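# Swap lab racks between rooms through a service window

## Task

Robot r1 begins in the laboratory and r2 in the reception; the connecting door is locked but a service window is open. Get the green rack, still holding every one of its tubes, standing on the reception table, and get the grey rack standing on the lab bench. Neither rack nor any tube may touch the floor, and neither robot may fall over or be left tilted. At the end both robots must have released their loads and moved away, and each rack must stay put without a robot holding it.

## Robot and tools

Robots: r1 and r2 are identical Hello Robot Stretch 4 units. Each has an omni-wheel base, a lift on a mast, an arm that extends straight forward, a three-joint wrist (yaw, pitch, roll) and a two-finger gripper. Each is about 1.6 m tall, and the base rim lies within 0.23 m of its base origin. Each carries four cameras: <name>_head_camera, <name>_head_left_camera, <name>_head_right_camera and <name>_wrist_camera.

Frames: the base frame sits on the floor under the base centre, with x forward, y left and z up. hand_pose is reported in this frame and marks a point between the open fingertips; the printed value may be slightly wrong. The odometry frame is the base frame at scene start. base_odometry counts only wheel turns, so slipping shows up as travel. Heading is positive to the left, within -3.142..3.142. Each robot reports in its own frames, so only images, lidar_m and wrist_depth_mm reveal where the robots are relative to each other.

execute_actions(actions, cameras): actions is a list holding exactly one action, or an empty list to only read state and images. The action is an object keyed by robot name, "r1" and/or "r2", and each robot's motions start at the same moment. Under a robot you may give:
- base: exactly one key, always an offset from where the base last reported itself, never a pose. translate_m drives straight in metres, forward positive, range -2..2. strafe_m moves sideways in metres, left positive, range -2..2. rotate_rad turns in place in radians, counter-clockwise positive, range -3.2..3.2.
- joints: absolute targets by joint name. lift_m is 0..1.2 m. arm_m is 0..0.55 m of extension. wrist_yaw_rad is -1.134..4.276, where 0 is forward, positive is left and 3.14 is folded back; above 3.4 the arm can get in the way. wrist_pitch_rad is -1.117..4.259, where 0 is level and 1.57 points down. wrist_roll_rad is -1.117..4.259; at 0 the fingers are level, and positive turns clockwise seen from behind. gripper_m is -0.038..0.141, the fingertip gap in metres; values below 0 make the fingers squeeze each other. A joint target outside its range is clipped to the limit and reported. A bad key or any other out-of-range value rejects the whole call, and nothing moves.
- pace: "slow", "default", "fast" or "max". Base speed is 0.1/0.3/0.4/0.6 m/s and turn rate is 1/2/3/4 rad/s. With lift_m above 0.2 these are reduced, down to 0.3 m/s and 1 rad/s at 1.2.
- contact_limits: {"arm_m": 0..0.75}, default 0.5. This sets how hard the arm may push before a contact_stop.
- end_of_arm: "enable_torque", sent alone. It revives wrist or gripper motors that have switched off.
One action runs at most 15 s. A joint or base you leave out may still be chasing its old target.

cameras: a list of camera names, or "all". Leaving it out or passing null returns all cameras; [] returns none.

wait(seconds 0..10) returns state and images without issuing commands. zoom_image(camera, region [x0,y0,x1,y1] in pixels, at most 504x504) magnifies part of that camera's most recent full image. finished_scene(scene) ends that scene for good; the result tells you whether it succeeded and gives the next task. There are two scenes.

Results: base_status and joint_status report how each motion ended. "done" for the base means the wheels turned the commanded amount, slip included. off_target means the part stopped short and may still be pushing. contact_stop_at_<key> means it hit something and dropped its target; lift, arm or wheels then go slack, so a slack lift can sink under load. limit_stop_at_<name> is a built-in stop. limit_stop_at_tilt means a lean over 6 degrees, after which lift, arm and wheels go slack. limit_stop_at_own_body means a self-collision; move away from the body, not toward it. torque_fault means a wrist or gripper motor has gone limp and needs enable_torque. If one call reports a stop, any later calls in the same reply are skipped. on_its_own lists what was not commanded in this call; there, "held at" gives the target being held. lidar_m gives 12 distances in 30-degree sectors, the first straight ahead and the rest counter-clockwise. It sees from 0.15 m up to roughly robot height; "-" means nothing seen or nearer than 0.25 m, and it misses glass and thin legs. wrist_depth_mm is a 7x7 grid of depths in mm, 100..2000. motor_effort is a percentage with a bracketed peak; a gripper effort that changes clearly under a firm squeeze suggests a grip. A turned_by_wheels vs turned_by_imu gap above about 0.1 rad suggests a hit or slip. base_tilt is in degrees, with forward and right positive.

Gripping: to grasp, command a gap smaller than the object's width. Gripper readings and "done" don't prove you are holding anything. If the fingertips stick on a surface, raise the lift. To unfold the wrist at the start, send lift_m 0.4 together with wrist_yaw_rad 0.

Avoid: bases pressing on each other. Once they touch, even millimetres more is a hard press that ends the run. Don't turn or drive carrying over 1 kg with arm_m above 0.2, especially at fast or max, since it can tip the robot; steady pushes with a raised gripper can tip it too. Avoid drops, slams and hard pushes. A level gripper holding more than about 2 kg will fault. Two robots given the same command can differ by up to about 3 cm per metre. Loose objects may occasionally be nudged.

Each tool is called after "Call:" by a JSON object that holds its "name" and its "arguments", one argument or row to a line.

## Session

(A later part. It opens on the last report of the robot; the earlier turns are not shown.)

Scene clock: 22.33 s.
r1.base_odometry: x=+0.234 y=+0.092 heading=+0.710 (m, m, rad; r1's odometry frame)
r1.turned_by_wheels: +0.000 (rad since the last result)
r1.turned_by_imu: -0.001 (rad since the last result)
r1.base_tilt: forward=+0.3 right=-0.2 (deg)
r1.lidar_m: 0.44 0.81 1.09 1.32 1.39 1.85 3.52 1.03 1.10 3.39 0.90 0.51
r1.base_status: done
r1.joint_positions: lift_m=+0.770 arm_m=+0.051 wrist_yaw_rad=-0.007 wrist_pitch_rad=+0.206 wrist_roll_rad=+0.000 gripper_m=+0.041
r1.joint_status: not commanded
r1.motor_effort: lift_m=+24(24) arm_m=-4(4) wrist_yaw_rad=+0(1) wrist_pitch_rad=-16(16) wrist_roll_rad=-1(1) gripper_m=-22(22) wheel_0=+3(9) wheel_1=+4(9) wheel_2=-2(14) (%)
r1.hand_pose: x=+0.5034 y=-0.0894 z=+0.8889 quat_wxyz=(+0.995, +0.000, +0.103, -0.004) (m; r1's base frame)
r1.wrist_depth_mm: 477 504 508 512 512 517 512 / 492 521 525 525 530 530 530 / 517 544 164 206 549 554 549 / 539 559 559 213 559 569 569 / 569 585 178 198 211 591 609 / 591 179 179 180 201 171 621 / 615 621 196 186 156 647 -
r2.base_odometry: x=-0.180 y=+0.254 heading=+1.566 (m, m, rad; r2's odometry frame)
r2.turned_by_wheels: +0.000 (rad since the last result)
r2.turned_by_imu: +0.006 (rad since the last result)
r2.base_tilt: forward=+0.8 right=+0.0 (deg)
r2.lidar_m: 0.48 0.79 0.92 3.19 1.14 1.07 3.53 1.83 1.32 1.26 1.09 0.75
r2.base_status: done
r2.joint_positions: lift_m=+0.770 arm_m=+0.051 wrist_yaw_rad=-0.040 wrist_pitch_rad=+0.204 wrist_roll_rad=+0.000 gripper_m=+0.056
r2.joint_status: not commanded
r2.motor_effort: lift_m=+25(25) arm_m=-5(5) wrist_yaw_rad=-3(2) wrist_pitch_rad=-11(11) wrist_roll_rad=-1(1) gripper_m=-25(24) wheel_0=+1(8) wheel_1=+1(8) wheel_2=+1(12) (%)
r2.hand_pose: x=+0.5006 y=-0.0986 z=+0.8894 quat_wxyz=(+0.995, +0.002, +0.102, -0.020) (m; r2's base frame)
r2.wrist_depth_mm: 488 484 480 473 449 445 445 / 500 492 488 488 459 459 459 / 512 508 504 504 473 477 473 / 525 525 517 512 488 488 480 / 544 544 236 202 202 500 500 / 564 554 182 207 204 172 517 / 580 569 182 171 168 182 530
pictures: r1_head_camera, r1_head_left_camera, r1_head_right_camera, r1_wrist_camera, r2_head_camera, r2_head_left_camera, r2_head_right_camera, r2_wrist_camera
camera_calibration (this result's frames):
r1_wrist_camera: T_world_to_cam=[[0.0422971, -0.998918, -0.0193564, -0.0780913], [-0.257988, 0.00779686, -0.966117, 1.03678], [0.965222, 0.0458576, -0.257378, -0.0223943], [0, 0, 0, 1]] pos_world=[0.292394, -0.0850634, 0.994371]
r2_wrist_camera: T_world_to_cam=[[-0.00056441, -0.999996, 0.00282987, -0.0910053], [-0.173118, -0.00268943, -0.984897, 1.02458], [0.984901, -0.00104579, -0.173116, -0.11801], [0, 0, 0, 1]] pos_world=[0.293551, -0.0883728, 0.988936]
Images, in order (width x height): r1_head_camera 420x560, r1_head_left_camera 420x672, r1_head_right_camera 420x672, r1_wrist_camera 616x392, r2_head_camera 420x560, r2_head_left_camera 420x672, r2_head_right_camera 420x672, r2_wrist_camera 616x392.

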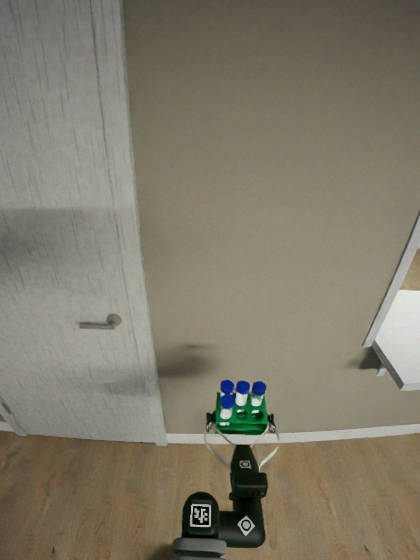

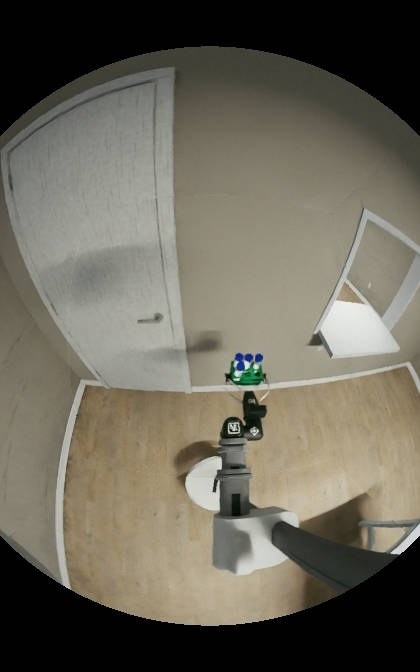

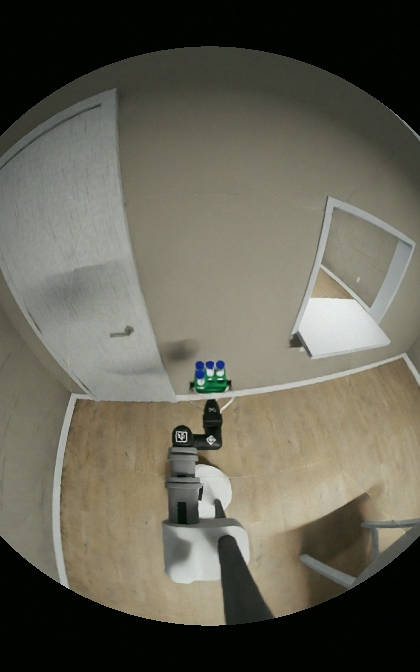

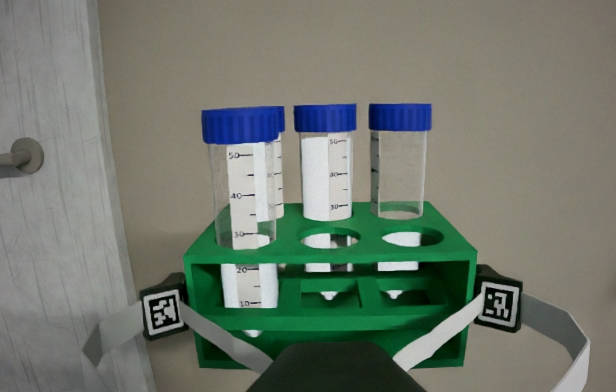

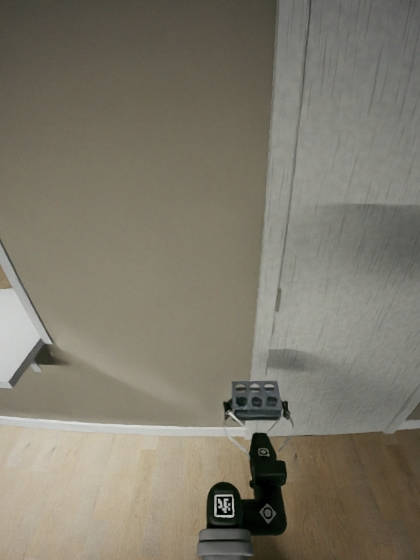

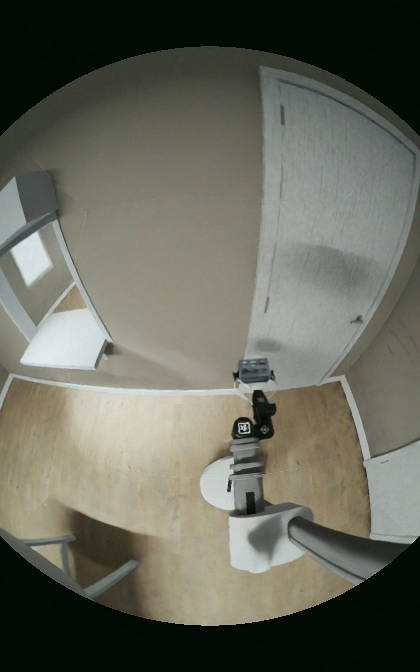

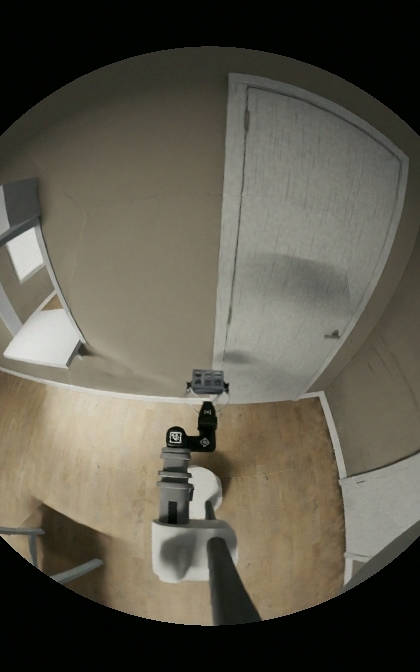

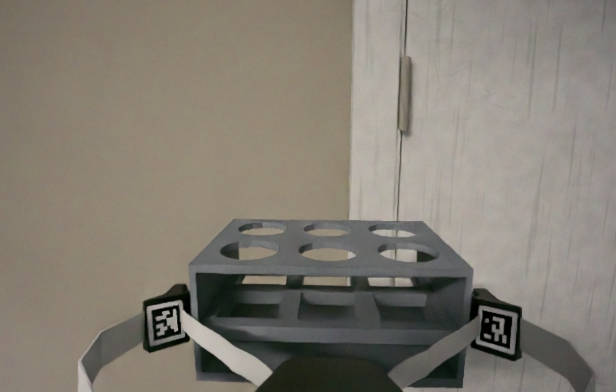

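Call:
{"name": "execute_actions", "arguments": {
  "actions": [
    {"r1":{"base":{"strafe_m":-1.14},"joints":{"lift_m":0.88,"arm_m":0.15},"pace":"fast"},"r2":{"base":{"strafe_m":1.08},"joints":{"lift_m":0.88,"arm_m":0.15},"pace":"fast"}}
  ],
  "cameras": ["r1_wrist_camera","r2_wrist_camera","r1_head_camera","r2_head_camera"]
}}

Scene clock: 26.60 s.
r1.base_odometry: x=+0.977 y=-0.773 heading=+0.710 (m, m, rad; r1's odometry frame)
r1.turned_by_wheels: +0.000 (rad since the last result)
r1.turned_by_imu: +0.006 (rad since the last result)
r1.base_tilt: forward=+0.4 right=-0.3 (deg)
r1.lidar_m: 0.54 0.65 1.18 2.48 2.55 0.77 0.72 0.78 2.33 2.22 1.27 0.69
r1.base_status: done
r1.joint_positions: lift_m=+0.880 arm_m=+0.149 wrist_yaw_rad=-0.007 wrist_pitch_rad=+0.206 wrist_roll_rad=+0.000 gripper_m=+0.041
r1.joint_status: all done
r1.motor_effort: lift_m=+24(25) arm_m=+5(7) wrist_yaw_rad=-1(1) wrist_pitch_rad=-14(16) wrist_roll_rad=-1(2) gripper_m=-21(20) wheel_0=+2(15) wheel_1=+1(14) wheel_2=+0(1) (%)
r1.hand_pose: x=+0.6019 y=-0.0894 z=+0.9989 quat_wxyz=(+0.995, +0.000, +0.103, -0.003) (m; r1's base frame)
r1.wrist_depth_mm: - - - - - - 544 / - - 1430 - - - 554 / - - 165 208 - - 554 / - - - 213 - - 554 / 715 715 178 199 209 621 554 / 517 179 180 180 200 170 512 / 413 404 196 186 156 384 -
r2.base_odometry: x=-1.260 y=+0.259 heading=+1.565 (m, m, rad; r2's odometry frame)
r2.turned_by_wheels: +0.000 (rad since the last result)
r2.turned_by_imu: -0.001 (rad since the last result)
r2.base_tilt: forward=+0.5 right=+0.0 (deg)
r2.lidar_m: 0.54 0.58 1.14 2.33 2.46 0.82 0.78 0.85 2.45 2.37 1.14 0.61
r2.base_status: done
r2.joint_positions: lift_m=+0.880 arm_m=+0.149 wrist_yaw_rad=-0.040 wrist_pitch_rad=+0.204 wrist_roll_rad=+0.000 gripper_m=+0.056
r2.joint_status: all done
r2.motor_effort: lift_m=+26(28) arm_m=+6(6) wrist_yaw_rad=-3(2) wrist_pitch_rad=-11(11) wrist_roll_rad=-1(2) gripper_m=-25(24) wheel_0=+2(13) wheel_1=-3(13) wheel_2=+0(1) (%)
r2.hand_pose: x=+0.5988 y=-0.0986 z=+0.9995 quat_wxyz=(+0.995, +0.002, +0.102, -0.020) (m; r2's base frame)
r2.wrist_depth_mm: - - - - - - 377 / - - - - - 517 387 / - - 1042 - - 525 397 / - - - - - 521 410 / 788 798 236 202 202 484 424 / 549 521 182 207 204 173 436 / 418 382 182 171 168 182 449
pictures: r1_head_camera, r1_wrist_camera, r2_head_camera, r2_wrist_camera
camera_calibration (this result's frames):
r1_wrist_camera: T_world_to_cam=[[0.0424034, -0.998913, -0.0193429, -0.0801756], [-0.257884, 0.00776136, -0.966145, 1.16844], [0.965245, 0.045956, -0.257274, -0.0892499], [0, 0, 0, 1]] pos_world=[0.390869, -0.0850556, 1.10437]
r2_wrist_camera: T_world_to_cam=[[-0.000660405, -0.999996, 0.00283898, -0.09124], [-0.172896, -0.00268205, -0.984936, 1.14987], [0.98494, -0.00114131, -0.172894, -0.195906], [0, 0, 0, 1]] pos_world=[0.391704, -0.0883792, 1.09894]
Images, in order (width x height): r1_head_camera 420x560, r1_wrist_camera 616x392, r2_head_camera 420x560, r2_wrist_camera 616x392.

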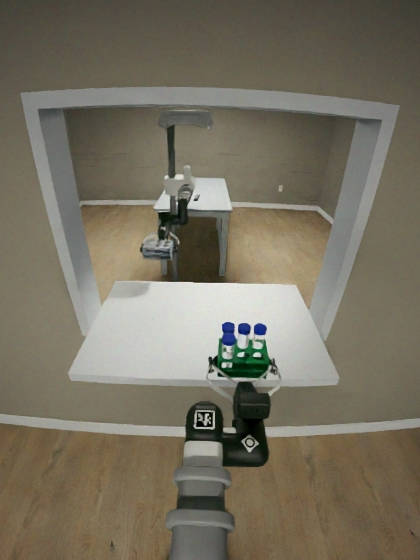

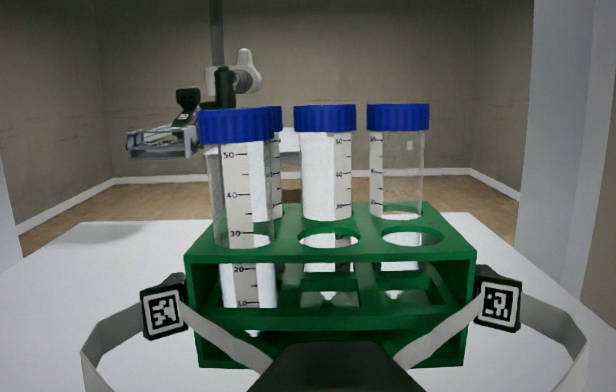

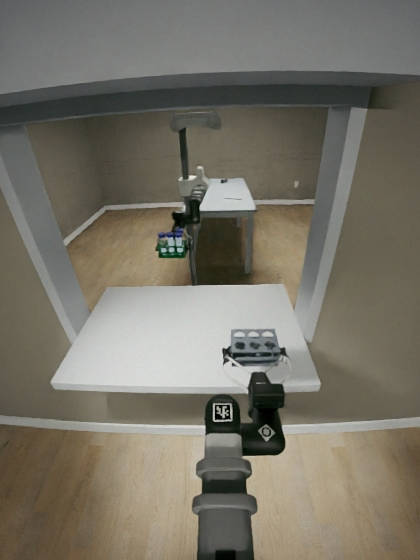

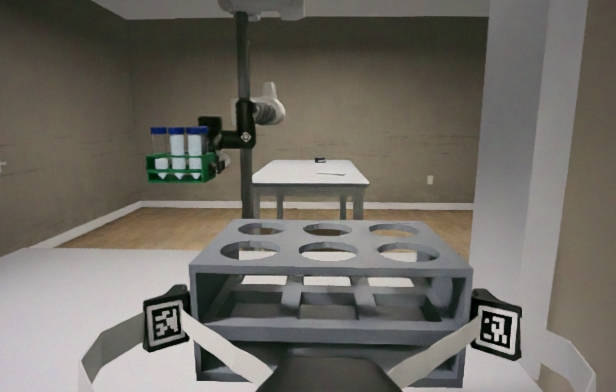

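Call:
{"name": "execute_actions", "arguments": {
  "actions": [
    {"r1":{"base":{"strafe_m":-0.05},"joints":{"arm_m":0.47,"lift_m":0.755}},"r2":{"base":{"strafe_m":0.05},"joints":{"arm_m":0.41,"lift_m":0.755}}}
  ],
  "cameras": ["r1_head_camera","r2_head_camera"]
}}

Scene clock: 28.80 s.
r1.base_odometry: x=+1.010 y=-0.811 heading=+0.710 (m, m, rad; r1's odometry frame)
r1.turned_by_wheels: +0.000 (rad since the last result)
r1.turned_by_imu: +0.001 (rad since the last result)
r1.base_tilt: forward=+0.5 right=-0.2 (deg)
r1.lidar_m: 0.63 0.65 1.17 2.53 2.62 0.78 0.72 0.75 2.28 2.18 1.26 0.67
r1.base_status: done
r1.joint_positions: lift_m=+0.755 arm_m=+0.469 wrist_yaw_rad=-0.007 wrist_pitch_rad=+0.206 wrist_roll_rad=+0.000 gripper_m=+0.041
r1.joint_status: all done
r1.motor_effort: lift_m=+20(24) arm_m=+5(8) wrist_yaw_rad=-1(1) wrist_pitch_rad=-16(16) wrist_roll_rad=-1(1) gripper_m=-26(21) wheel_0=+2(12) wheel_1=-2(11) wheel_2=+0(0) (%)
r1.hand_pose: x=+0.9219 y=-0.0893 z=+0.8743 quat_wxyz=(+0.995, +0.000, +0.103, -0.003) (m; r1's base frame)
r1.wrist_depth_mm: - - - - - - - / - 521 1098 - - - - / 445 508 166 208 - - - / 430 - 488 214 - - - / 387 387 178 198 211 338 368 / 279 179 180 180 200 171 278 / 225 220 195 186 156 209 -
r2.base_odometry: x=-1.310 y=+0.260 heading=+1.565 (m, m, rad; r2's odometry frame)
r2.turned_by_wheels: +0.000 (rad since the last result)
r2.turned_by_imu: +0.000 (rad since the last result)
r2.base_tilt: forward=+0.7 right=+0.0 (deg)
r2.lidar_m: 0.57 0.60 1.13 2.29 2.40 0.84 0.77 0.84 2.52 2.39 1.12 0.59
r2.base_status: done
r2.joint_positions: lift_m=+0.755 arm_m=+0.409 wrist_yaw_rad=-0.040 wrist_pitch_rad=+0.204 wrist_roll_rad=+0.000 gripper_m=+0.056
r2.joint_status: all done
r2.motor_effort: lift_m=+16(25) arm_m=+6(6) wrist_yaw_rad=-3(2) wrist_pitch_rad=-12(12) wrist_roll_rad=-2(2) gripper_m=-24(25) wheel_0=-2(10) wheel_1=+1(13) wheel_2=+0(1) (%)
r2.hand_pose: x=+0.8588 y=-0.0986 z=+0.8752 quat_wxyz=(+0.995, +0.002, +0.102, -0.020) (m; r2's base frame)
r2.wrist_depth_mm: - - - - - - - / - - 1160 - - - - / 462 500 - - - - - / 410 - - - - - - / 364 427 235 202 202 433 - / 297 281 182 207 204 172 298 / 226 208 182 171 169 182 208
pictures: r1_head_camera, r2_head_camera
Images, in order (width x height): r1_head_camera 420x560, r2_head_camera 420x560.

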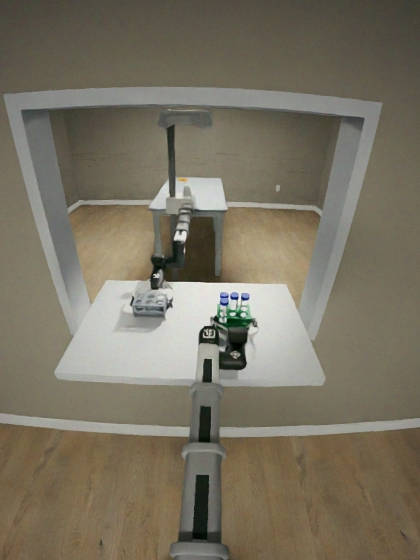

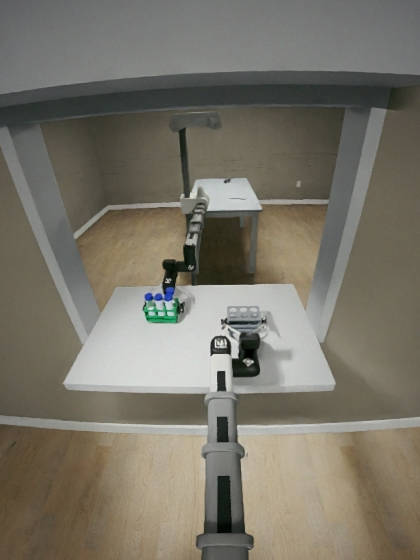

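Call:
{"name": "execute_actions", "arguments": {
  "actions": [
    {"r1":{"joints":{"lift_m":0.734}},"r2":{"joints":{"lift_m":0.733}}}
  ],
  "cameras": []
}}

Call:
{"name": "execute_actions", "arguments": {
  "actions": [
    {"r1":{"joints":{"gripper_m":0.141}},"r2":{"joints":{"gripper_m":0.141}}}
  ],
  "cameras": []
}}

Call:
{"name": "execute_actions", "arguments": {
  "actions": [
    {"r1":{"joints":{"arm_m":0.37},"pace":"fast"},"r2":{"joints":{"arm_m":0.31},"pace":"fast"}}
  ],
  "cameras": ["r1_wrist_camera","r2_wrist_camera","r1_head_camera","r2_head_camera"]
}}

Call:
{"name": "zoom_image", "arguments": {
  "camera": "r1_head_camera",
  "region": [110, 270, 290, 380]
}}

Call:
{"name": "zoom_image", "arguments": {
  "camera": "r2_head_camera",
  "region": [110, 270, 290, 380]
}}

Scene clock: 29.90 s.
r1.base_odometry: x=+1.010 y=-0.811 heading=+0.710 (m, m, rad; r1's odometry frame)
r1.turned_by_wheels: +0.000 (rad since the last result)
r1.turned_by_imu: +0.000 (rad since the last result)
r1.base_tilt: forward=+0.4 right=-0.2 (deg)
r1.lidar_m: 0.63 0.67 1.18 2.53 2.61 0.77 0.72 0.76 2.28 2.19 1.28 0.66
r1.base_status: not commanded
r1.joint_positions: lift_m=+0.734 arm_m=+0.469 wrist_yaw_rad=-0.007 wrist_pitch_rad=+0.206 wrist_roll_rad=+0.000 gripper_m=+0.041
r1.joint_status: all done
r1.motor_effort: lift_m=+20(21) arm_m=+5(5) wrist_yaw_rad=+0(1) wrist_pitch_rad=-15(15) wrist_roll_rad=-1(1) gripper_m=-23(23) wheel_0=+2(2) wheel_1=-2(2) wheel_2=+0(0) (%)
r1.hand_pose: x=+0.9219 y=-0.0893 z=+0.8532 quat_wxyz=(+0.995, +0.000, +0.103, -0.003) (m; r1's base frame)
r1.wrist_depth_mm: - - - - - - - / - 521 1098 - - - - / 449 512 165 208 - - - / 430 525 424 214 488 477 - / 319 332 178 198 210 290 307 / 241 179 180 180 200 171 238 / 195 188 182 186 156 181 -
r2.base_odometry: x=-1.310 y=+0.260 heading=+1.565 (m, m, rad; r2's odometry frame)
r2.turned_by_wheels: +0.000 (rad since the last result)
r2.turned_by_imu: +0.000 (rad since the last result)
r2.base_tilt: forward=+0.6 right=+0.2 (deg)
r2.lidar_m: 0.55 0.60 1.12 2.30 2.39 0.84 0.77 0.84 2.49 2.41 1.14 0.59
r2.base_status: not commanded
r2.joint_positions: lift_m=+0.733 arm_m=+0.409 wrist_yaw_rad=-0.040 wrist_pitch_rad=+0.204 wrist_roll_rad=+0.000 gripper_m=+0.056
r2.joint_status: all done
r2.motor_effort: lift_m=+16(16) arm_m=+6(5) wrist_yaw_rad=-1(2) wrist_pitch_rad=-11(13) wrist_roll_rad=-1(1) gripper_m=-25(23) wheel_0=-3(3) wheel_1=+1(1) wheel_2=+0(0) (%)
r2.hand_pose: x=+0.8588 y=-0.0986 z=+0.8532 quat_wxyz=(+0.995, +0.002, +0.102, -0.020) (m; r2's base frame)
r2.wrist_depth_mm: - - - - - - - / - - 1160 - - - - / 466 500 - - - - - / 407 - - - - - - / 322 366 236 202 202 368 366 / 253 238 182 207 205 172 254 / 193 177 178 171 169 177 176
pictures: none
No camera images: the call's "cameras" was empty. Leave "cameras" out to get every camera's image.

Scene clock: 31.90 s.
r1.base_odometry: x=+1.010 y=-0.811 heading=+0.710 (m, m, rad; r1's odometry frame)
r1.turned_by_wheels: +0.000 (rad since the last result)
r1.turned_by_imu: +0.001 (rad since the last result)
r1.base_tilt: forward=+0.4 right=-0.3 (deg)
r1.lidar_m: 0.63 0.67 1.21 2.52 2.61 0.76 0.73 0.76 2.28 2.18 1.27 0.66
r1.base_status: not commanded
r1.joint_positions: lift_m=+0.734 arm_m=+0.469 wrist_yaw_rad=-0.007 wrist_pitch_rad=+0.202 wrist_roll_rad=+0.000 gripper_m=+0.141
r1.joint_status: all done
r1.motor_effort: lift_m=+20(20) arm_m=+5(5) wrist_yaw_rad=+0(0) wrist_pitch_rad=-6(16) wrist_roll_rad=-1(1) gripper_m=-2(22) wheel_0=+2(2) wheel_1=-2(2) wheel_2=+0(0) (%)
r1.hand_pose: x=+0.9221 y=-0.0894 z=+0.8543 quat_wxyz=(+0.995, +0.000, +0.101, -0.003) (m; r1's base frame)
r1.wrist_depth_mm: - - - - - - - / - 521 1118 - - - - / 445 512 1182 231 - - - / 433 - 477 239 504 496 - / 342 342 206 228 236 296 314 / 246 235 204 202 200 198 238 / 198 192 198 144 194 187 -
r2.base_odometry: x=-1.310 y=+0.260 heading=+1.565 (m, m, rad; r2's odometry frame)
r2.turned_by_wheels: +0.000 (rad since the last result)
r2.turned_by_imu: +0.001 (rad since the last result)
r2.base_tilt: forward=+0.5 right=+0.1 (deg)
r2.lidar_m: 0.55 0.60 1.16 2.29 2.43 0.84 0.79 0.81 2.49 2.41 1.11 0.59
r2.base_status: not commanded
r2.joint_positions: lift_m=+0.733 arm_m=+0.409 wrist_yaw_rad=-0.040 wrist_pitch_rad=+0.202 wrist_roll_rad=+0.000 gripper_m=+0.141
r2.joint_status: all done
r2.motor_effort: lift_m=+16(16) arm_m=+6(5) wrist_yaw_rad=-3(2) wrist_pitch_rad=-8(12) wrist_roll_rad=-1(1) gripper_m=-1(23) wheel_0=-2(3) wheel_1=+1(2) wheel_2=+0(0) (%)
r2.hand_pose: x=+0.8589 y=-0.0986 z=+0.8538 quat_wxyz=(+0.995, +0.002, +0.101, -0.020) (m; r2's base frame)
r2.wrist_depth_mm: - - - - - - - / - - 1182 - - - - / 466 500 - - - - - / 410 - - - - - - / 342 370 236 223 220 375 373 / 255 242 196 209 196 191 256 / 194 186 196 144 195 187 195
pictures: none
No camera images: the call's "cameras" was empty. Leave "cameras" out to get every camera's image.

Scene clock: 33.00 s.
r1.base_odometry: x=+1.010 y=-0.811 heading=+0.710 (m, m, rad; r1's odometry frame)
r1.turned_by_wheels: +0.000 (rad since the last result)
r1.turned_by_imu: +0.000 (rad since the last result)
r1.base_tilt: forward=+0.4 right=-0.2 (deg)
r1.lidar_m: 0.62 0.66 1.20 2.54 2.61 0.78 0.73 0.77 2.29 2.19 1.25 0.66
r1.base_status: not commanded
r1.joint_positions: lift_m=+0.734 arm_m=+0.371 wrist_yaw_rad=-0.007 wrist_pitch_rad=+0.202 wrist_roll_rad=+0.000 gripper_m=+0.141
r1.joint_status: all done
r1.motor_effort: lift_m=+19(20) arm_m=-4(2) wrist_yaw_rad=+1(0) wrist_pitch_rad=-6(5) wrist_roll_rad=-1(1) gripper_m=-1(1) wheel_0=+2(2) wheel_1=-2(2) wheel_2=+0(0) (%)
r1.hand_pose: x=+0.8237 y=-0.0894 z=+0.8543 quat_wxyz=(+0.995, +0.000, +0.101, -0.004) (m; r1's base frame)
r1.wrist_depth_mm: - - - - - - - / - - 1160 - - - - / - 691 - 332 - - - / 442 488 484 324 338 500 - / 330 342 319 301 300 320 315 / 246 236 224 246 220 211 237 / 199 193 199 144 194 187 -
r2.base_odometry: x=-1.310 y=+0.260 heading=+1.565 (m, m, rad; r2's odometry frame)
r2.turned_by_wheels: +0.000 (rad since the last result)
r2.turned_by_imu: +0.000 (rad since the last result)
r2.base_tilt: forward=+0.6 right=+0.0 (deg)
r2.lidar_m: 0.56 0.58 1.16 2.29 2.42 0.84 0.77 0.82 2.50 2.41 1.12 0.60
r2.base_status: not commanded
r2.joint_positions: lift_m=+0.733 arm_m=+0.311 wrist_yaw_rad=-0.040 wrist_pitch_rad=+0.202 wrist_roll_rad=+0.000 gripper_m=+0.141
r2.joint_status: all done
r2.motor_effort: lift_m=+16(16) arm_m=-5(5) wrist_yaw_rad=-3(4) wrist_pitch_rad=-8(7) wrist_roll_rad=-1(1) gripper_m=-1(1) wheel_0=-2(2) wheel_1=+1(1) wheel_2=+0(0) (%)
r2.hand_pose: x=+0.7607 y=-0.0987 z=+0.8537 quat_wxyz=(+0.995, +0.002, +0.101, -0.020) (m; r2's base frame)
r2.wrist_depth_mm: - - - - - - - / - - 1281 - - - - / - - 1308 - - - - / 384 580 1397 359 - - - / 340 373 342 324 330 373 373 / 256 242 213 258 258 198 257 / 195 187 196 144 196 188 196
pictures: r1_head_camera, r1_wrist_camera, r2_head_camera, r2_wrist_camera
camera_calibration (this result's frames):
r1_wrist_camera: T_world_to_cam=[[0.0422884, -0.998922, -0.0191654, -0.0924874], [-0.254396, 0.00778463, -0.967069, 1.08383], [0.966175, 0.0457714, -0.253792, -0.344262], [0, 0, 0, 1]] pos_world=[0.61225, -0.0850675, 0.958994]
r2_wrist_camera: T_world_to_cam=[[-0.000860801, -0.999995, 0.00289347, -0.0906712], [-0.171529, -0.00270294, -0.985175, 1.0334], [0.985179, -0.00134435, -0.171526, -0.381966], [0, 0, 0, 1]] pos_world=[0.553485, -0.088391, 0.95283]
Images, in order (width x height): r1_head_camera 420x560, r1_wrist_camera 616x392, r2_head_camera 420x560, r2_wrist_camera 616x392.

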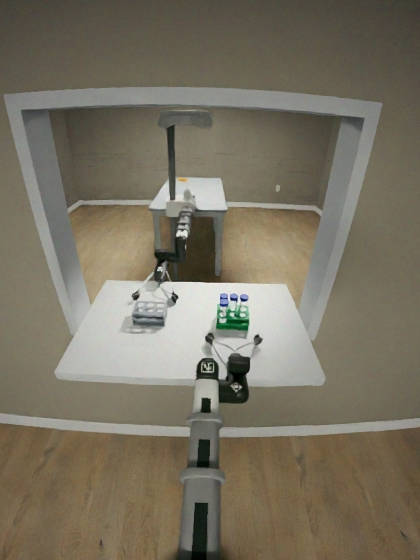

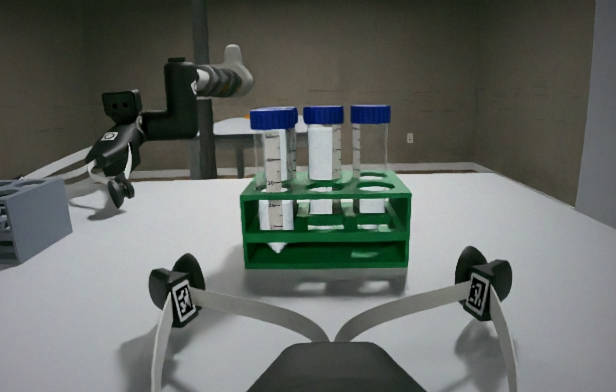

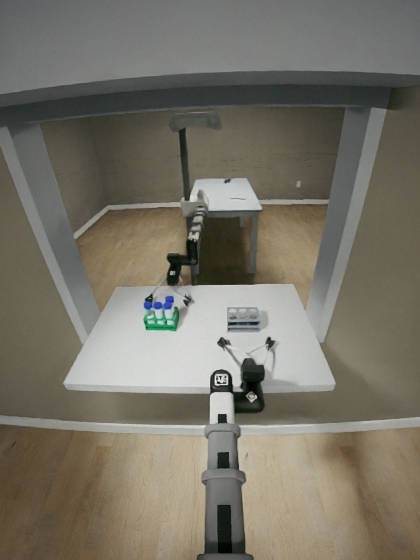

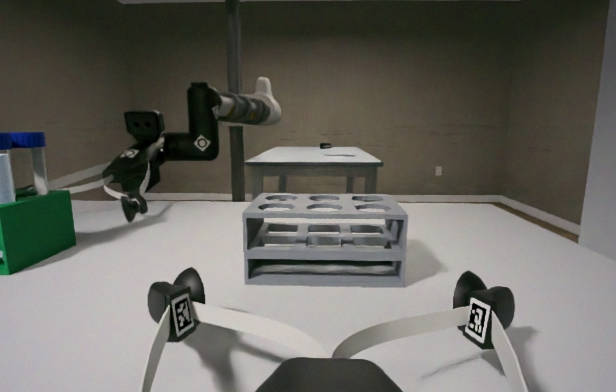

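Region (110, 270, 290, 380) of r1_head_camera's 420x560 image, scaled by 2.800, with more detail than that image has.

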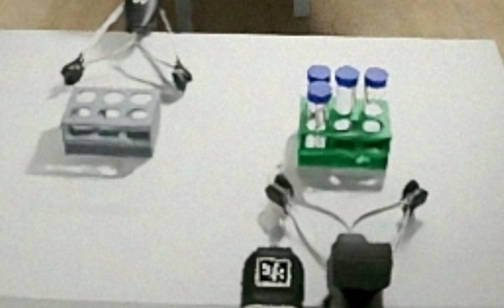

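Region (110, 270, 290, 380) of r2_head_camera's 420x560 image, scaled by 2.800, with more detail than that image has.

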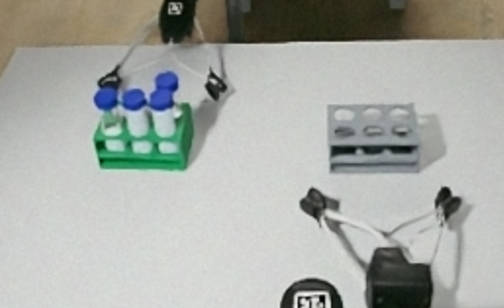

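Call:
{"name": "execute_actions", "arguments": {
  "actions": [
    {"r1":{"base":{"strafe_m":0.332},"pace":"fast"},"r2":{"base":{"strafe_m":0.334},"pace":"fast"}}
  ],
  "cameras": ["r1_wrist_camera","r2_wrist_camera"]
}}

Scene clock: 35.13 s.
r1.base_odometry: x=+0.793 y=-0.559 heading=+0.710 (m, m, rad; r1's odometry frame)
r1.turned_by_wheels: +0.000 (rad since the last result)
r1.turned_by_imu: +0.000 (rad since the last result)
r1.base_tilt: forward=+0.4 right=-0.3 (deg)
r1.lidar_m: 0.61 0.87 1.16 2.20 2.28 3.02 0.72 0.74 2.62 2.54 0.93 0.66
r1.base_status: done
r1.joint_positions: lift_m=+0.734 arm_m=+0.371 wrist_yaw_rad=-0.007 wrist_pitch_rad=+0.202 wrist_roll_rad=+0.000 gripper_m=+0.141
r1.joint_status: not commanded
r1.motor_effort: lift_m=+20(20) arm_m=-4(4) wrist_yaw_rad=+0(1) wrist_pitch_rad=-3(5) wrist_roll_rad=-2(1) gripper_m=+2(1) wheel_0=-2(14) wheel_1=+2(14) wheel_2=+0(1) (%)
r1.hand_pose: x=+0.8237 y=-0.0894 z=+0.8543 quat_wxyz=(+0.995, +0.000, +0.101, -0.004) (m; r1's base frame)
r1.wrist_depth_mm: - - - - - - - / - - - - - 891 - / - - - - - - - / 389 609 484 332 364 455 488 / 343 342 319 301 303 320 314 / 246 235 224 246 220 210 238 / 199 193 198 144 194 187 -
r2.base_odometry: x=-1.644 y=+0.261 heading=+1.565 (m, m, rad; r2's odometry frame)
r2.turned_by_wheels: +0.000 (rad since the last result)
r2.turned_by_imu: +0.000 (rad since the last result)
r2.base_tilt: forward=+0.5 right=+0.0 (deg)
r2.lidar_m: 0.56 0.60 1.13 1.97 2.07 2.79 0.80 0.83 2.86 2.75 0.83 0.59
r2.base_status: done
r2.joint_positions: lift_m=+0.733 arm_m=+0.311 wrist_yaw_rad=-0.040 wrist_pitch_rad=+0.202 wrist_roll_rad=+0.000 gripper_m=+0.141
r2.joint_status: not commanded
r2.motor_effort: lift_m=+16(16) arm_m=-5(5) wrist_yaw_rad=-4(2) wrist_pitch_rad=-7(7) wrist_roll_rad=-3(2) gripper_m=-2(3) wheel_0=+0(11) wheel_1=+1(11) wheel_2=+0(0) (%)
r2.hand_pose: x=+0.7607 y=-0.0986 z=+0.8536 quat_wxyz=(+0.995, +0.002, +0.101, -0.020) (m; r2's base frame)
r2.wrist_depth_mm: - - - - - - - / - - - - - - - / - - - - - - 676 / 394 - - 319 512 627 554 / 362 373 373 312 317 373 375 / 255 242 213 258 258 199 257 / 195 187 196 144 196 187 195
pictures: r1_wrist_camera, r2_wrist_camera
camera_calibration (this result's frames):
r1_wrist_camera: T_world_to_cam=[[0.0423867, -0.998917, -0.0191653, -0.0925406], [-0.254397, 0.00775953, -0.967069, 1.08383], [0.966171, 0.0458664, -0.253792, -0.344257], [0, 0, 0, 1]] pos_world=[0.612256, -0.0850605, 0.958994]
r2_wrist_camera: T_world_to_cam=[[-0.000654058, -0.999996, 0.00289318, -0.0907705], [-0.171528, -0.00273812, -0.985175, 1.03338], [0.985179, -0.00114062, -0.171525, -0.381968], [0, 0, 0, 1]] pos_world=[0.553501, -0.0883762, 0.952807]
Images, in order (width x height): r1_wrist_camera 616x392, r2_wrist_camera 616x392.

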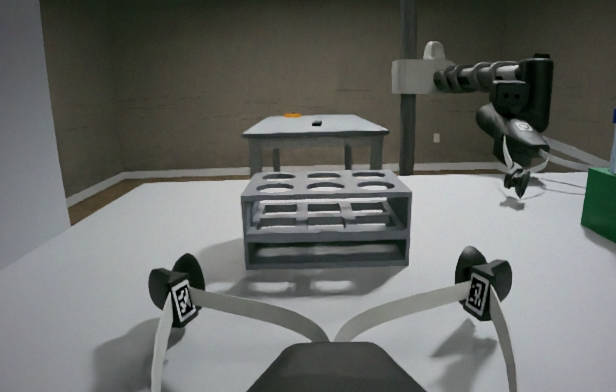

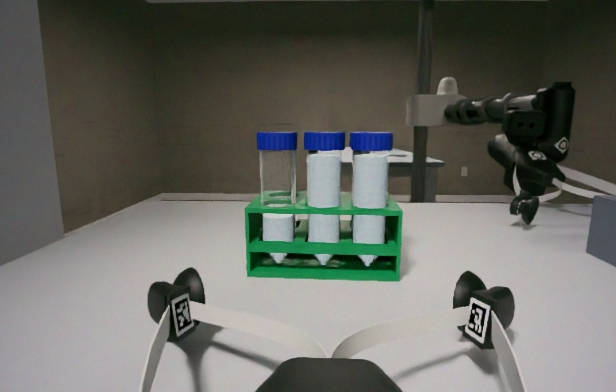

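Call:
{"name": "execute_actions", "arguments": {
  "actions": [
    {"r1":{"joints":{"arm_m":0.478}},"r2":{"joints":{"arm_m":0.433}}}
  ],
  "cameras": ["r1_wrist_camera","r2_wrist_camera"]
}}

Call:
{"name": "execute_actions", "arguments": {
  "actions": [
    {"r1":{"joints":{"gripper_m":0.055}},"r2":{"joints":{"gripper_m":0.045}}}
  ],
  "cameras": ["r1_wrist_camera","r2_wrist_camera"]
}}

Scene clock: 36.70 s.
r1.base_odometry: x=+0.793 y=-0.559 heading=+0.710 (m, m, rad; r1's odometry frame)
r1.turned_by_wheels: +0.000 (rad since the last result)
r1.turned_by_imu: +0.000 (rad since the last result)
r1.base_tilt: forward=+0.4 right=-0.3 (deg)
r1.lidar_m: 0.61 0.86 1.15 2.19 2.28 3.05 0.73 0.77 2.63 2.53 0.96 0.68
r1.base_status: not commanded
r1.joint_positions: lift_m=+0.734 arm_m=+0.477 wrist_yaw_rad=-0.007 wrist_pitch_rad=+0.202 wrist_roll_rad=+0.000 gripper_m=+0.141
r1.joint_status: all done
r1.motor_effort: lift_m=+20(20) arm_m=+5(5) wrist_yaw_rad=+0(0) wrist_pitch_rad=-5(5) wrist_roll_rad=-1(1) gripper_m=+0(0) wheel_0=-3(2) wheel_1=+2(1) wheel_2=+0(0) (%)
r1.hand_pose: x=+0.9301 y=-0.0894 z=+0.8544 quat_wxyz=(+0.995, +0.000, +0.101, -0.003) (m; r1's base frame)
r1.wrist_depth_mm: - - - - - - - / - - - - - 1060 615 / - - - - - - 496 / - - - 521 508 496 484 / 342 342 224 227 220 278 314 / 246 235 205 201 200 199 238 / 199 192 198 144 194 187 -
r2.base_odometry: x=-1.644 y=+0.261 heading=+1.565 (m, m, rad; r2's odometry frame)
r2.turned_by_wheels: +0.000 (rad since the last result)
r2.turned_by_imu: +0.000 (rad since the last result)
r2.base_tilt: forward=+0.7 right=+0.1 (deg)
r2.lidar_m: 0.57 0.61 1.14 1.96 2.04 2.83 0.80 0.85 2.82 2.74 0.81 0.58
r2.base_status: not commanded
r2.joint_positions: lift_m=+0.733 arm_m=+0.432 wrist_yaw_rad=-0.040 wrist_pitch_rad=+0.202 wrist_roll_rad=+0.000 gripper_m=+0.141
r2.joint_status: all done
r2.motor_effort: lift_m=+16(16) arm_m=+6(7) wrist_yaw_rad=-1(1) wrist_pitch_rad=-8(8) wrist_roll_rad=-1(1) gripper_m=-1(1) wheel_0=+0(0) wheel_1=+1(1) wheel_2=+0(0) (%)
r2.hand_pose: x=+0.8818 y=-0.0987 z=+0.8536 quat_wxyz=(+0.995, +0.002, +0.101, -0.020) (m; r2's base frame)
r2.wrist_depth_mm: - - - - - - - / - - - - - - - / - - - 194 195 - - / - - - 191 190 - - / 370 370 220 194 191 377 373 / 255 242 196 197 193 192 256 / 194 187 196 143 189 187 195
pictures: r1_wrist_camera, r2_wrist_camera
camera_calibration (this result's frames):
r1_wrist_camera: T_world_to_cam=[[0.0425159, -0.998912, -0.0191601, -0.0971384], [-0.254301, 0.00772625, -0.967094, 1.11085], [0.96619, 0.0459893, -0.253695, -0.447147], [0, 0, 0, 1]] pos_world=[0.71865, -0.0850515, 0.959001]
r2_wrist_camera: T_world_to_cam=[[-0.000892994, -0.999995, 0.00289346, -0.0905474], [-0.171521, -0.00269741, -0.985177, 1.05415], [0.98518, -0.00137605, -0.171518, -0.501281], [0, 0, 0, 1]] pos_world=[0.67458, -0.0883933, 0.952807]
Images, in order (width x height): r1_wrist_camera 616x392, r2_wrist_camera 616x392.

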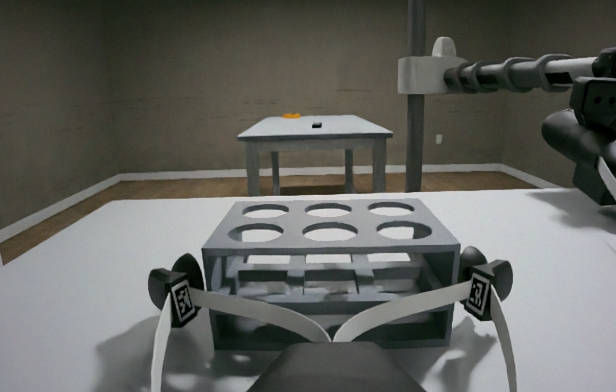

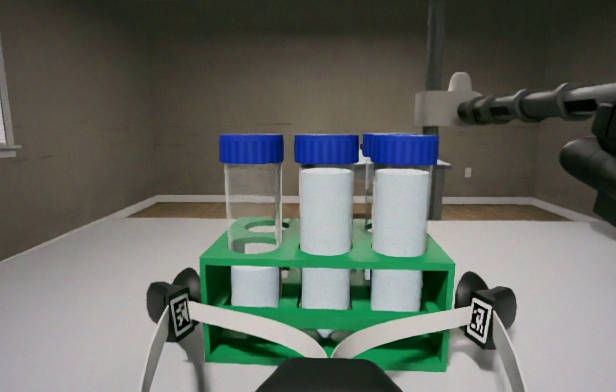

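Scene clock: 38.67 s.
r1.base_odometry: x=+0.793 y=-0.559 heading=+0.710 (m, m, rad; r1's odometry frame)
r1.turned_by_wheels: +0.000 (rad since the last result)
r1.turned_by_imu: +0.001 (rad since the last result)
r1.base_tilt: forward=+0.4 right=-0.2 (deg)
r1.lidar_m: 0.60 0.86 1.17 2.19 2.27 3.03 0.72 0.77 2.62 2.53 0.93 0.65
r1.base_status: not commanded
r1.joint_positions: lift_m=+0.734 arm_m=+0.477 wrist_yaw_rad=-0.007 wrist_pitch_rad=+0.203 wrist_roll_rad=+0.000 gripper_m=+0.055
r1.joint_status: all done
r1.motor_effort: lift_m=+20(20) arm_m=+5(5) wrist_yaw_rad=+0(1) wrist_pitch_rad=-8(8) wrist_roll_rad=-1(1) gripper_m=-21(21) wheel_0=-2(2) wheel_1=+2(2) wheel_2=+1(0) (%)
r1.hand_pose: x=+0.9300 y=-0.0894 z=+0.8540 quat_wxyz=(+0.995, +0.000, +0.102, -0.003) (m; r1's base frame)
r1.wrist_depth_mm: - - - - - - - / - - - - - 1060 615 / - - - - - - 492 / - - - 512 500 488 484 / 338 338 207 216 211 294 310 / 244 182 186 205 201 175 242 / 197 190 185 124 139 185 -
r2.base_odometry: x=-1.644 y=+0.261 heading=+1.565 (m, m, rad; r2's odometry frame)
r2.turned_by_wheels: +0.000 (rad since the last result)
r2.turned_by_imu: +0.001 (rad since the last result)
r2.base_tilt: forward=+0.7 right=+0.2 (deg)
r2.lidar_m: 0.57 0.59 1.14 1.96 2.04 2.84 0.79 0.83 2.86 2.74 0.82 0.60
r2.base_status: not commanded
r2.joint_positions: lift_m=+0.733 arm_m=+0.432 wrist_yaw_rad=-0.040 wrist_pitch_rad=+0.205 wrist_roll_rad=+0.000 gripper_m=+0.046
r2.joint_status: all done
r2.motor_effort: lift_m=+17(16) arm_m=+6(6) wrist_yaw_rad=+0(3) wrist_pitch_rad=-17(16) wrist_roll_rad=-1(2) gripper_m=-25(27) wheel_0=+0(0) wheel_1=+1(1) wheel_2=+0(0) (%)
r2.hand_pose: x=+0.8817 y=-0.0986 z=+0.8527 quat_wxyz=(+0.995, +0.002, +0.103, -0.020) (m; r2's base frame)
r2.wrist_depth_mm: - - - - - - - / - - - - - - - / - - - 168 163 - - / - - - 169 167 - - / 359 362 208 168 166 362 362 / 249 236 174 174 174 169 250 / 190 175 173 167 165 169 174
pictures: r1_wrist_camera, r2_wrist_camera
camera_calibration (this result's frames):
r1_wrist_camera: T_world_to_cam=[[0.0424932, -0.998912, -0.0192197, -0.0970697], [-0.255469, 0.0077341, -0.966786, 1.11133], [0.965883, 0.0459919, -0.254862, -0.44589], [0, 0, 0, 1]] pos_world=[0.718713, -0.0850519, 0.958915]
r2_wrist_camera: T_world_to_cam=[[-0.000501575, -0.999996, 0.00276438, -0.0906657], [-0.174764, -0.00263419, -0.984607, 1.05558], [0.98461, -0.000976968, -0.174762, -0.498026], [0, 0, 0, 1]] pos_world=[0.674794, -0.0883713, 0.95255]
Images, in order (width x height): r1_wrist_camera 616x392, r2_wrist_camera 616x392.

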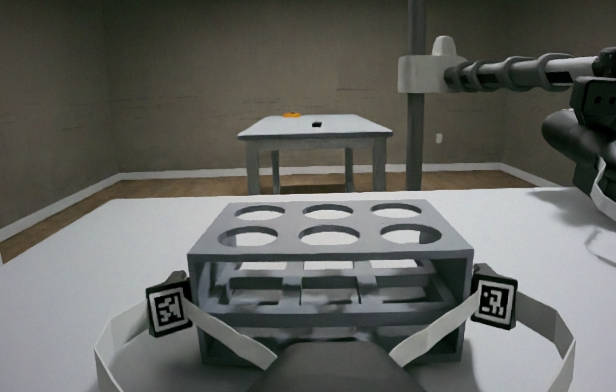

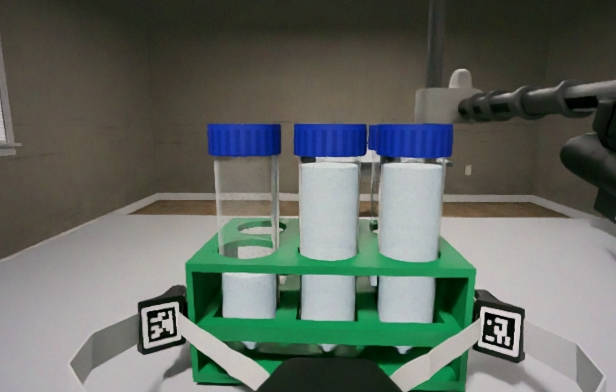

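Call:
{"name": "execute_actions", "arguments": {
  "actions": [
    {"r1":{"base":{"translate_m":-0.18},"joints":{"lift_m":0.78,"arm_m":0.27}},"r2":{"base":{"translate_m":-0.22},"joints":{"lift_m":0.78,"arm_m":0.3}}}
  ],
  "cameras": ["r1_wrist_camera","r2_wrist_camera"]
}}

Call:
{"name": "execute_actions", "arguments": {
  "actions": [
    {"r1":{"base":{"rotate_rad":-2.73}},"r2":{"base":{"rotate_rad":-2.65}}}
  ],
  "cameras": ["r1_wrist_camera","r2_wrist_camera","r1_head_camera","r2_head_camera"]
}}

Scene clock: 41.07 s.
r1.base_odometry: x=+0.657 y=-0.676 heading=+0.709 (m, m, rad; r1's odometry frame)
r1.turned_by_wheels: +0.000 (rad since the last result)
r1.turned_by_imu: +0.001 (rad since the last result)
r1.base_tilt: forward=+0.4 right=-0.2 (deg)
r1.lidar_m: 0.71 1.06 1.40 2.18 2.27 0.61 0.56 0.58 2.63 2.53 1.51 0.84
r1.base_status: done
r1.joint_positions: lift_m=+0.780 arm_m=+0.271 wrist_yaw_rad=-0.007 wrist_pitch_rad=+0.204 wrist_roll_rad=+0.000 gripper_m=+0.055
r1.joint_status: all done
r1.motor_effort: lift_m=+24(25) arm_m=-4(3) wrist_yaw_rad=+1(1) wrist_pitch_rad=-9(10) wrist_roll_rad=-1(1) gripper_m=-25(21) wheel_0=-5(9) wheel_1=-3(9) wheel_2=+2(12) (%)
r1.hand_pose: x=+0.7236 y=-0.0895 z=+0.8996 quat_wxyz=(+0.995, +0.000, +0.102, -0.004) (m; r1's base frame)
r1.wrist_depth_mm: 496 559 - - - - - / 512 559 - - 1756 - - / 530 559 - - - - - / 559 559 707 683 676 661 647 / 574 455 208 216 211 399 427 / 357 183 186 205 202 175 349 / 634 627 197 124 139 634 -
r2.base_odometry: x=-1.645 y=+0.042 heading=+1.565 (m, m, rad; r2's odometry frame)
r2.turned_by_wheels: +0.000 (rad since the last result)
r2.turned_by_imu: +0.000 (rad since the last result)
r2.base_tilt: forward=+0.6 right=+0.1 (deg)
r2.lidar_m: 0.68 1.06 1.45 1.95 2.04 2.86 0.57 0.59 0.86 2.72 1.44 0.82
r2.base_status: done
r2.joint_positions: lift_m=+0.779 arm_m=+0.301 wrist_yaw_rad=-0.040 wrist_pitch_rad=+0.206 wrist_roll_rad=+0.000 gripper_m=+0.046
r2.joint_status: all done
r2.motor_effort: lift_m=+26(27) arm_m=-5(6) wrist_yaw_rad=-3(5) wrist_pitch_rad=-17(18) wrist_roll_rad=-1(0) gripper_m=-26(26) wheel_0=-1(6) wheel_1=-4(7) wheel_2=+1(9) (%)
r2.hand_pose: x=+0.7505 y=-0.0987 z=+0.8988 quat_wxyz=(+0.995, +0.002, +0.103, -0.020) (m; r2's base frame)
r2.wrist_depth_mm: 459 569 - - - - - / 477 569 - - - - - / 488 574 - 167 165 - - / 504 574 - 169 166 891 - / 521 500 208 169 166 496 496 / 345 325 174 175 174 169 343 / 298 298 173 167 164 168 289
pictures: r1_wrist_camera, r2_wrist_camera
camera_calibration (this result's frames):
r1_wrist_camera: T_world_to_cam=[[0.0421837, -0.998925, -0.0192385, -0.0872668], [-0.255834, 0.00781405, -0.966689, 1.10282], [0.9658, 0.0457004, -0.255229, -0.234508], [0, 0, 0, 1]] pos_world=[0.512308, -0.0850734, 1.00456]
r2_wrist_camera: T_world_to_cam=[[-0.000784389, -0.999996, 0.00275453, -0.0907162], [-0.175008, -0.00257475, -0.984564, 1.07819], [0.984567, -0.00125435, -0.175005, -0.360576], [0, 0, 0, 1]] pos_world=[0.543631, -0.0883921, 0.998691]
Images, in order (width x height): r1_wrist_camera 616x392, r2_wrist_camera 616x392.

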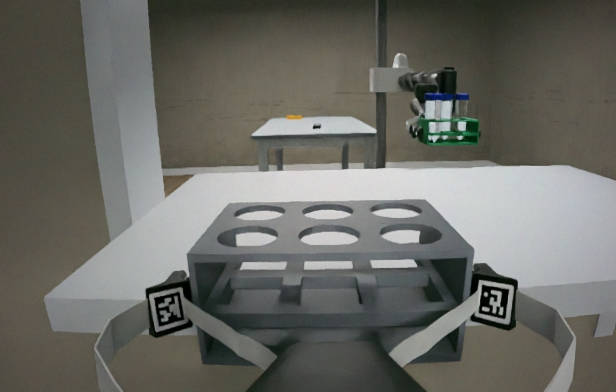

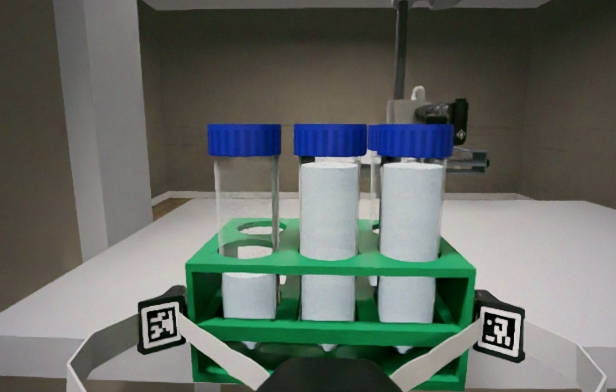

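Scene clock: 43.70 s.
r1.base_odometry: x=+0.657 y=-0.676 heading=-2.020 (m, m, rad; r1's odometry frame)
r1.turned_by_wheels: -2.729 (rad since the last result)
r1.turned_by_imu: -2.796 (rad since the last result)
r1.base_tilt: forward=+0.4 right=-0.3 (deg)
r1.lidar_m: 0.57 0.70 2.49 1.80 0.90 0.80 0.80 1.28 2.22 2.22 2.76 0.55
r1.base_status: done
r1.joint_positions: lift_m=+0.780 arm_m=+0.271 wrist_yaw_rad=-0.007 wrist_pitch_rad=+0.204 wrist_roll_rad=+0.000 gripper_m=+0.055
r1.joint_status: not commanded
r1.motor_effort: lift_m=+23(24) arm_m=-4(4) wrist_yaw_rad=+1(3) wrist_pitch_rad=-8(8) wrist_roll_rad=-1(1) gripper_m=-22(23) wheel_0=+5(10) wheel_1=+2(10) wheel_2=+2(8) (%)
r1.hand_pose: x=+0.7236 y=-0.0894 z=+0.8996 quat_wxyz=(+0.995, +0.000, +0.102, -0.004) (m; r1's base frame)
r1.wrist_depth_mm: - - - - - - - / - - - - - - - / - - - - - - - / - - - 931 917 904 878 / - - 207 215 210 535 564 / 459 183 185 204 201 175 421 / 355 345 197 124 139 336 -
r2.base_odometry: x=-1.645 y=+0.042 heading=-1.085 (m, m, rad; r2's odometry frame)
r2.turned_by_wheels: -2.650 (rad since the last result)
r2.turned_by_imu: -2.632 (rad since the last result)
r2.base_tilt: forward=+0.5 right=-0.1 (deg)
r2.lidar_m: 0.61 0.82 2.71 1.48 0.81 0.78 1.05 1.46 1.98 2.08 2.83 0.55
r2.base_status: done
r2.joint_positions: lift_m=+0.780 arm_m=+0.301 wrist_yaw_rad=-0.040 wrist_pitch_rad=+0.206 wrist_roll_rad=+0.000 gripper_m=+0.046
r2.joint_status: not commanded
r2.motor_effort: lift_m=+26(27) arm_m=-5(5) wrist_yaw_rad=-3(5) wrist_pitch_rad=-17(18) wrist_roll_rad=-1(0) gripper_m=-26(27) wheel_0=+0(9) wheel_1=+2(10) wheel_2=-1(8) (%)
r2.hand_pose: x=+0.7505 y=-0.0986 z=+0.8989 quat_wxyz=(+0.995, +0.002, +0.103, -0.020) (m; r2's base frame)
r2.wrist_depth_mm: - - - - - - - / - - - - - - - / - - - 165 164 - - / - - - 168 166 1182 - / - - 207 169 166 676 676 / 466 442 174 175 174 169 466 / 353 327 172 167 165 169 325
pictures: r1_head_camera, r1_wrist_camera, r2_head_camera, r2_wrist_camera
camera_calibration (this result's frames):
r1_wrist_camera: T_world_to_cam=[[0.0422406, -0.998922, -0.019228, -0.0873006], [-0.25579, 0.00779137, -0.966701, 1.10285], [0.965809, 0.0457524, -0.255185, -0.234529], [0, 0, 0, 1]] pos_world=[0.512296, -0.085069, 1.0046]
r2_wrist_camera: T_world_to_cam=[[-0.000655681, -0.999996, 0.00276441, -0.0907867], [-0.17501, -0.002607, -0.984563, 1.07828], [0.984566, -0.00112936, -0.175008, -0.36054], [0, 0, 0, 1]] pos_world=[0.543627, -0.0883824, 0.998789]
Images, in order (width x height): r1_head_camera 420x560, r1_wrist_camera 616x392, r2_head_camera 420x560, r2_wrist_camera 616x392.

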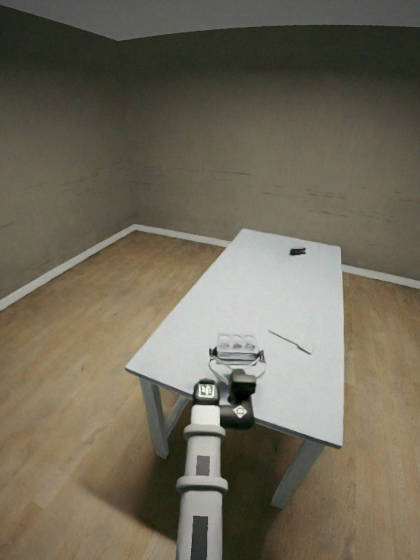

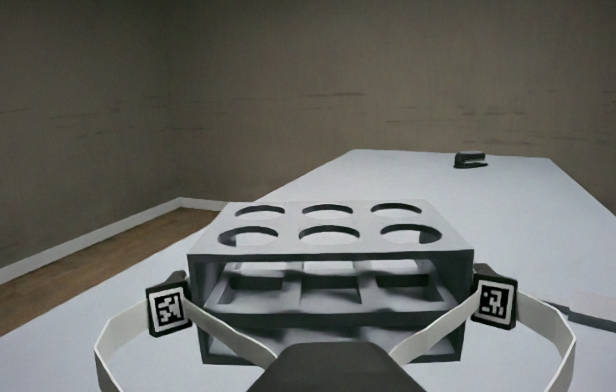

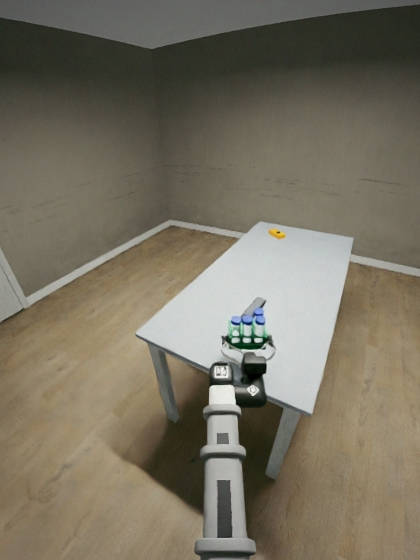

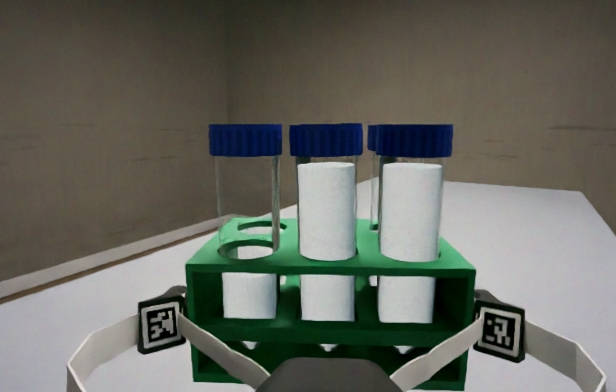

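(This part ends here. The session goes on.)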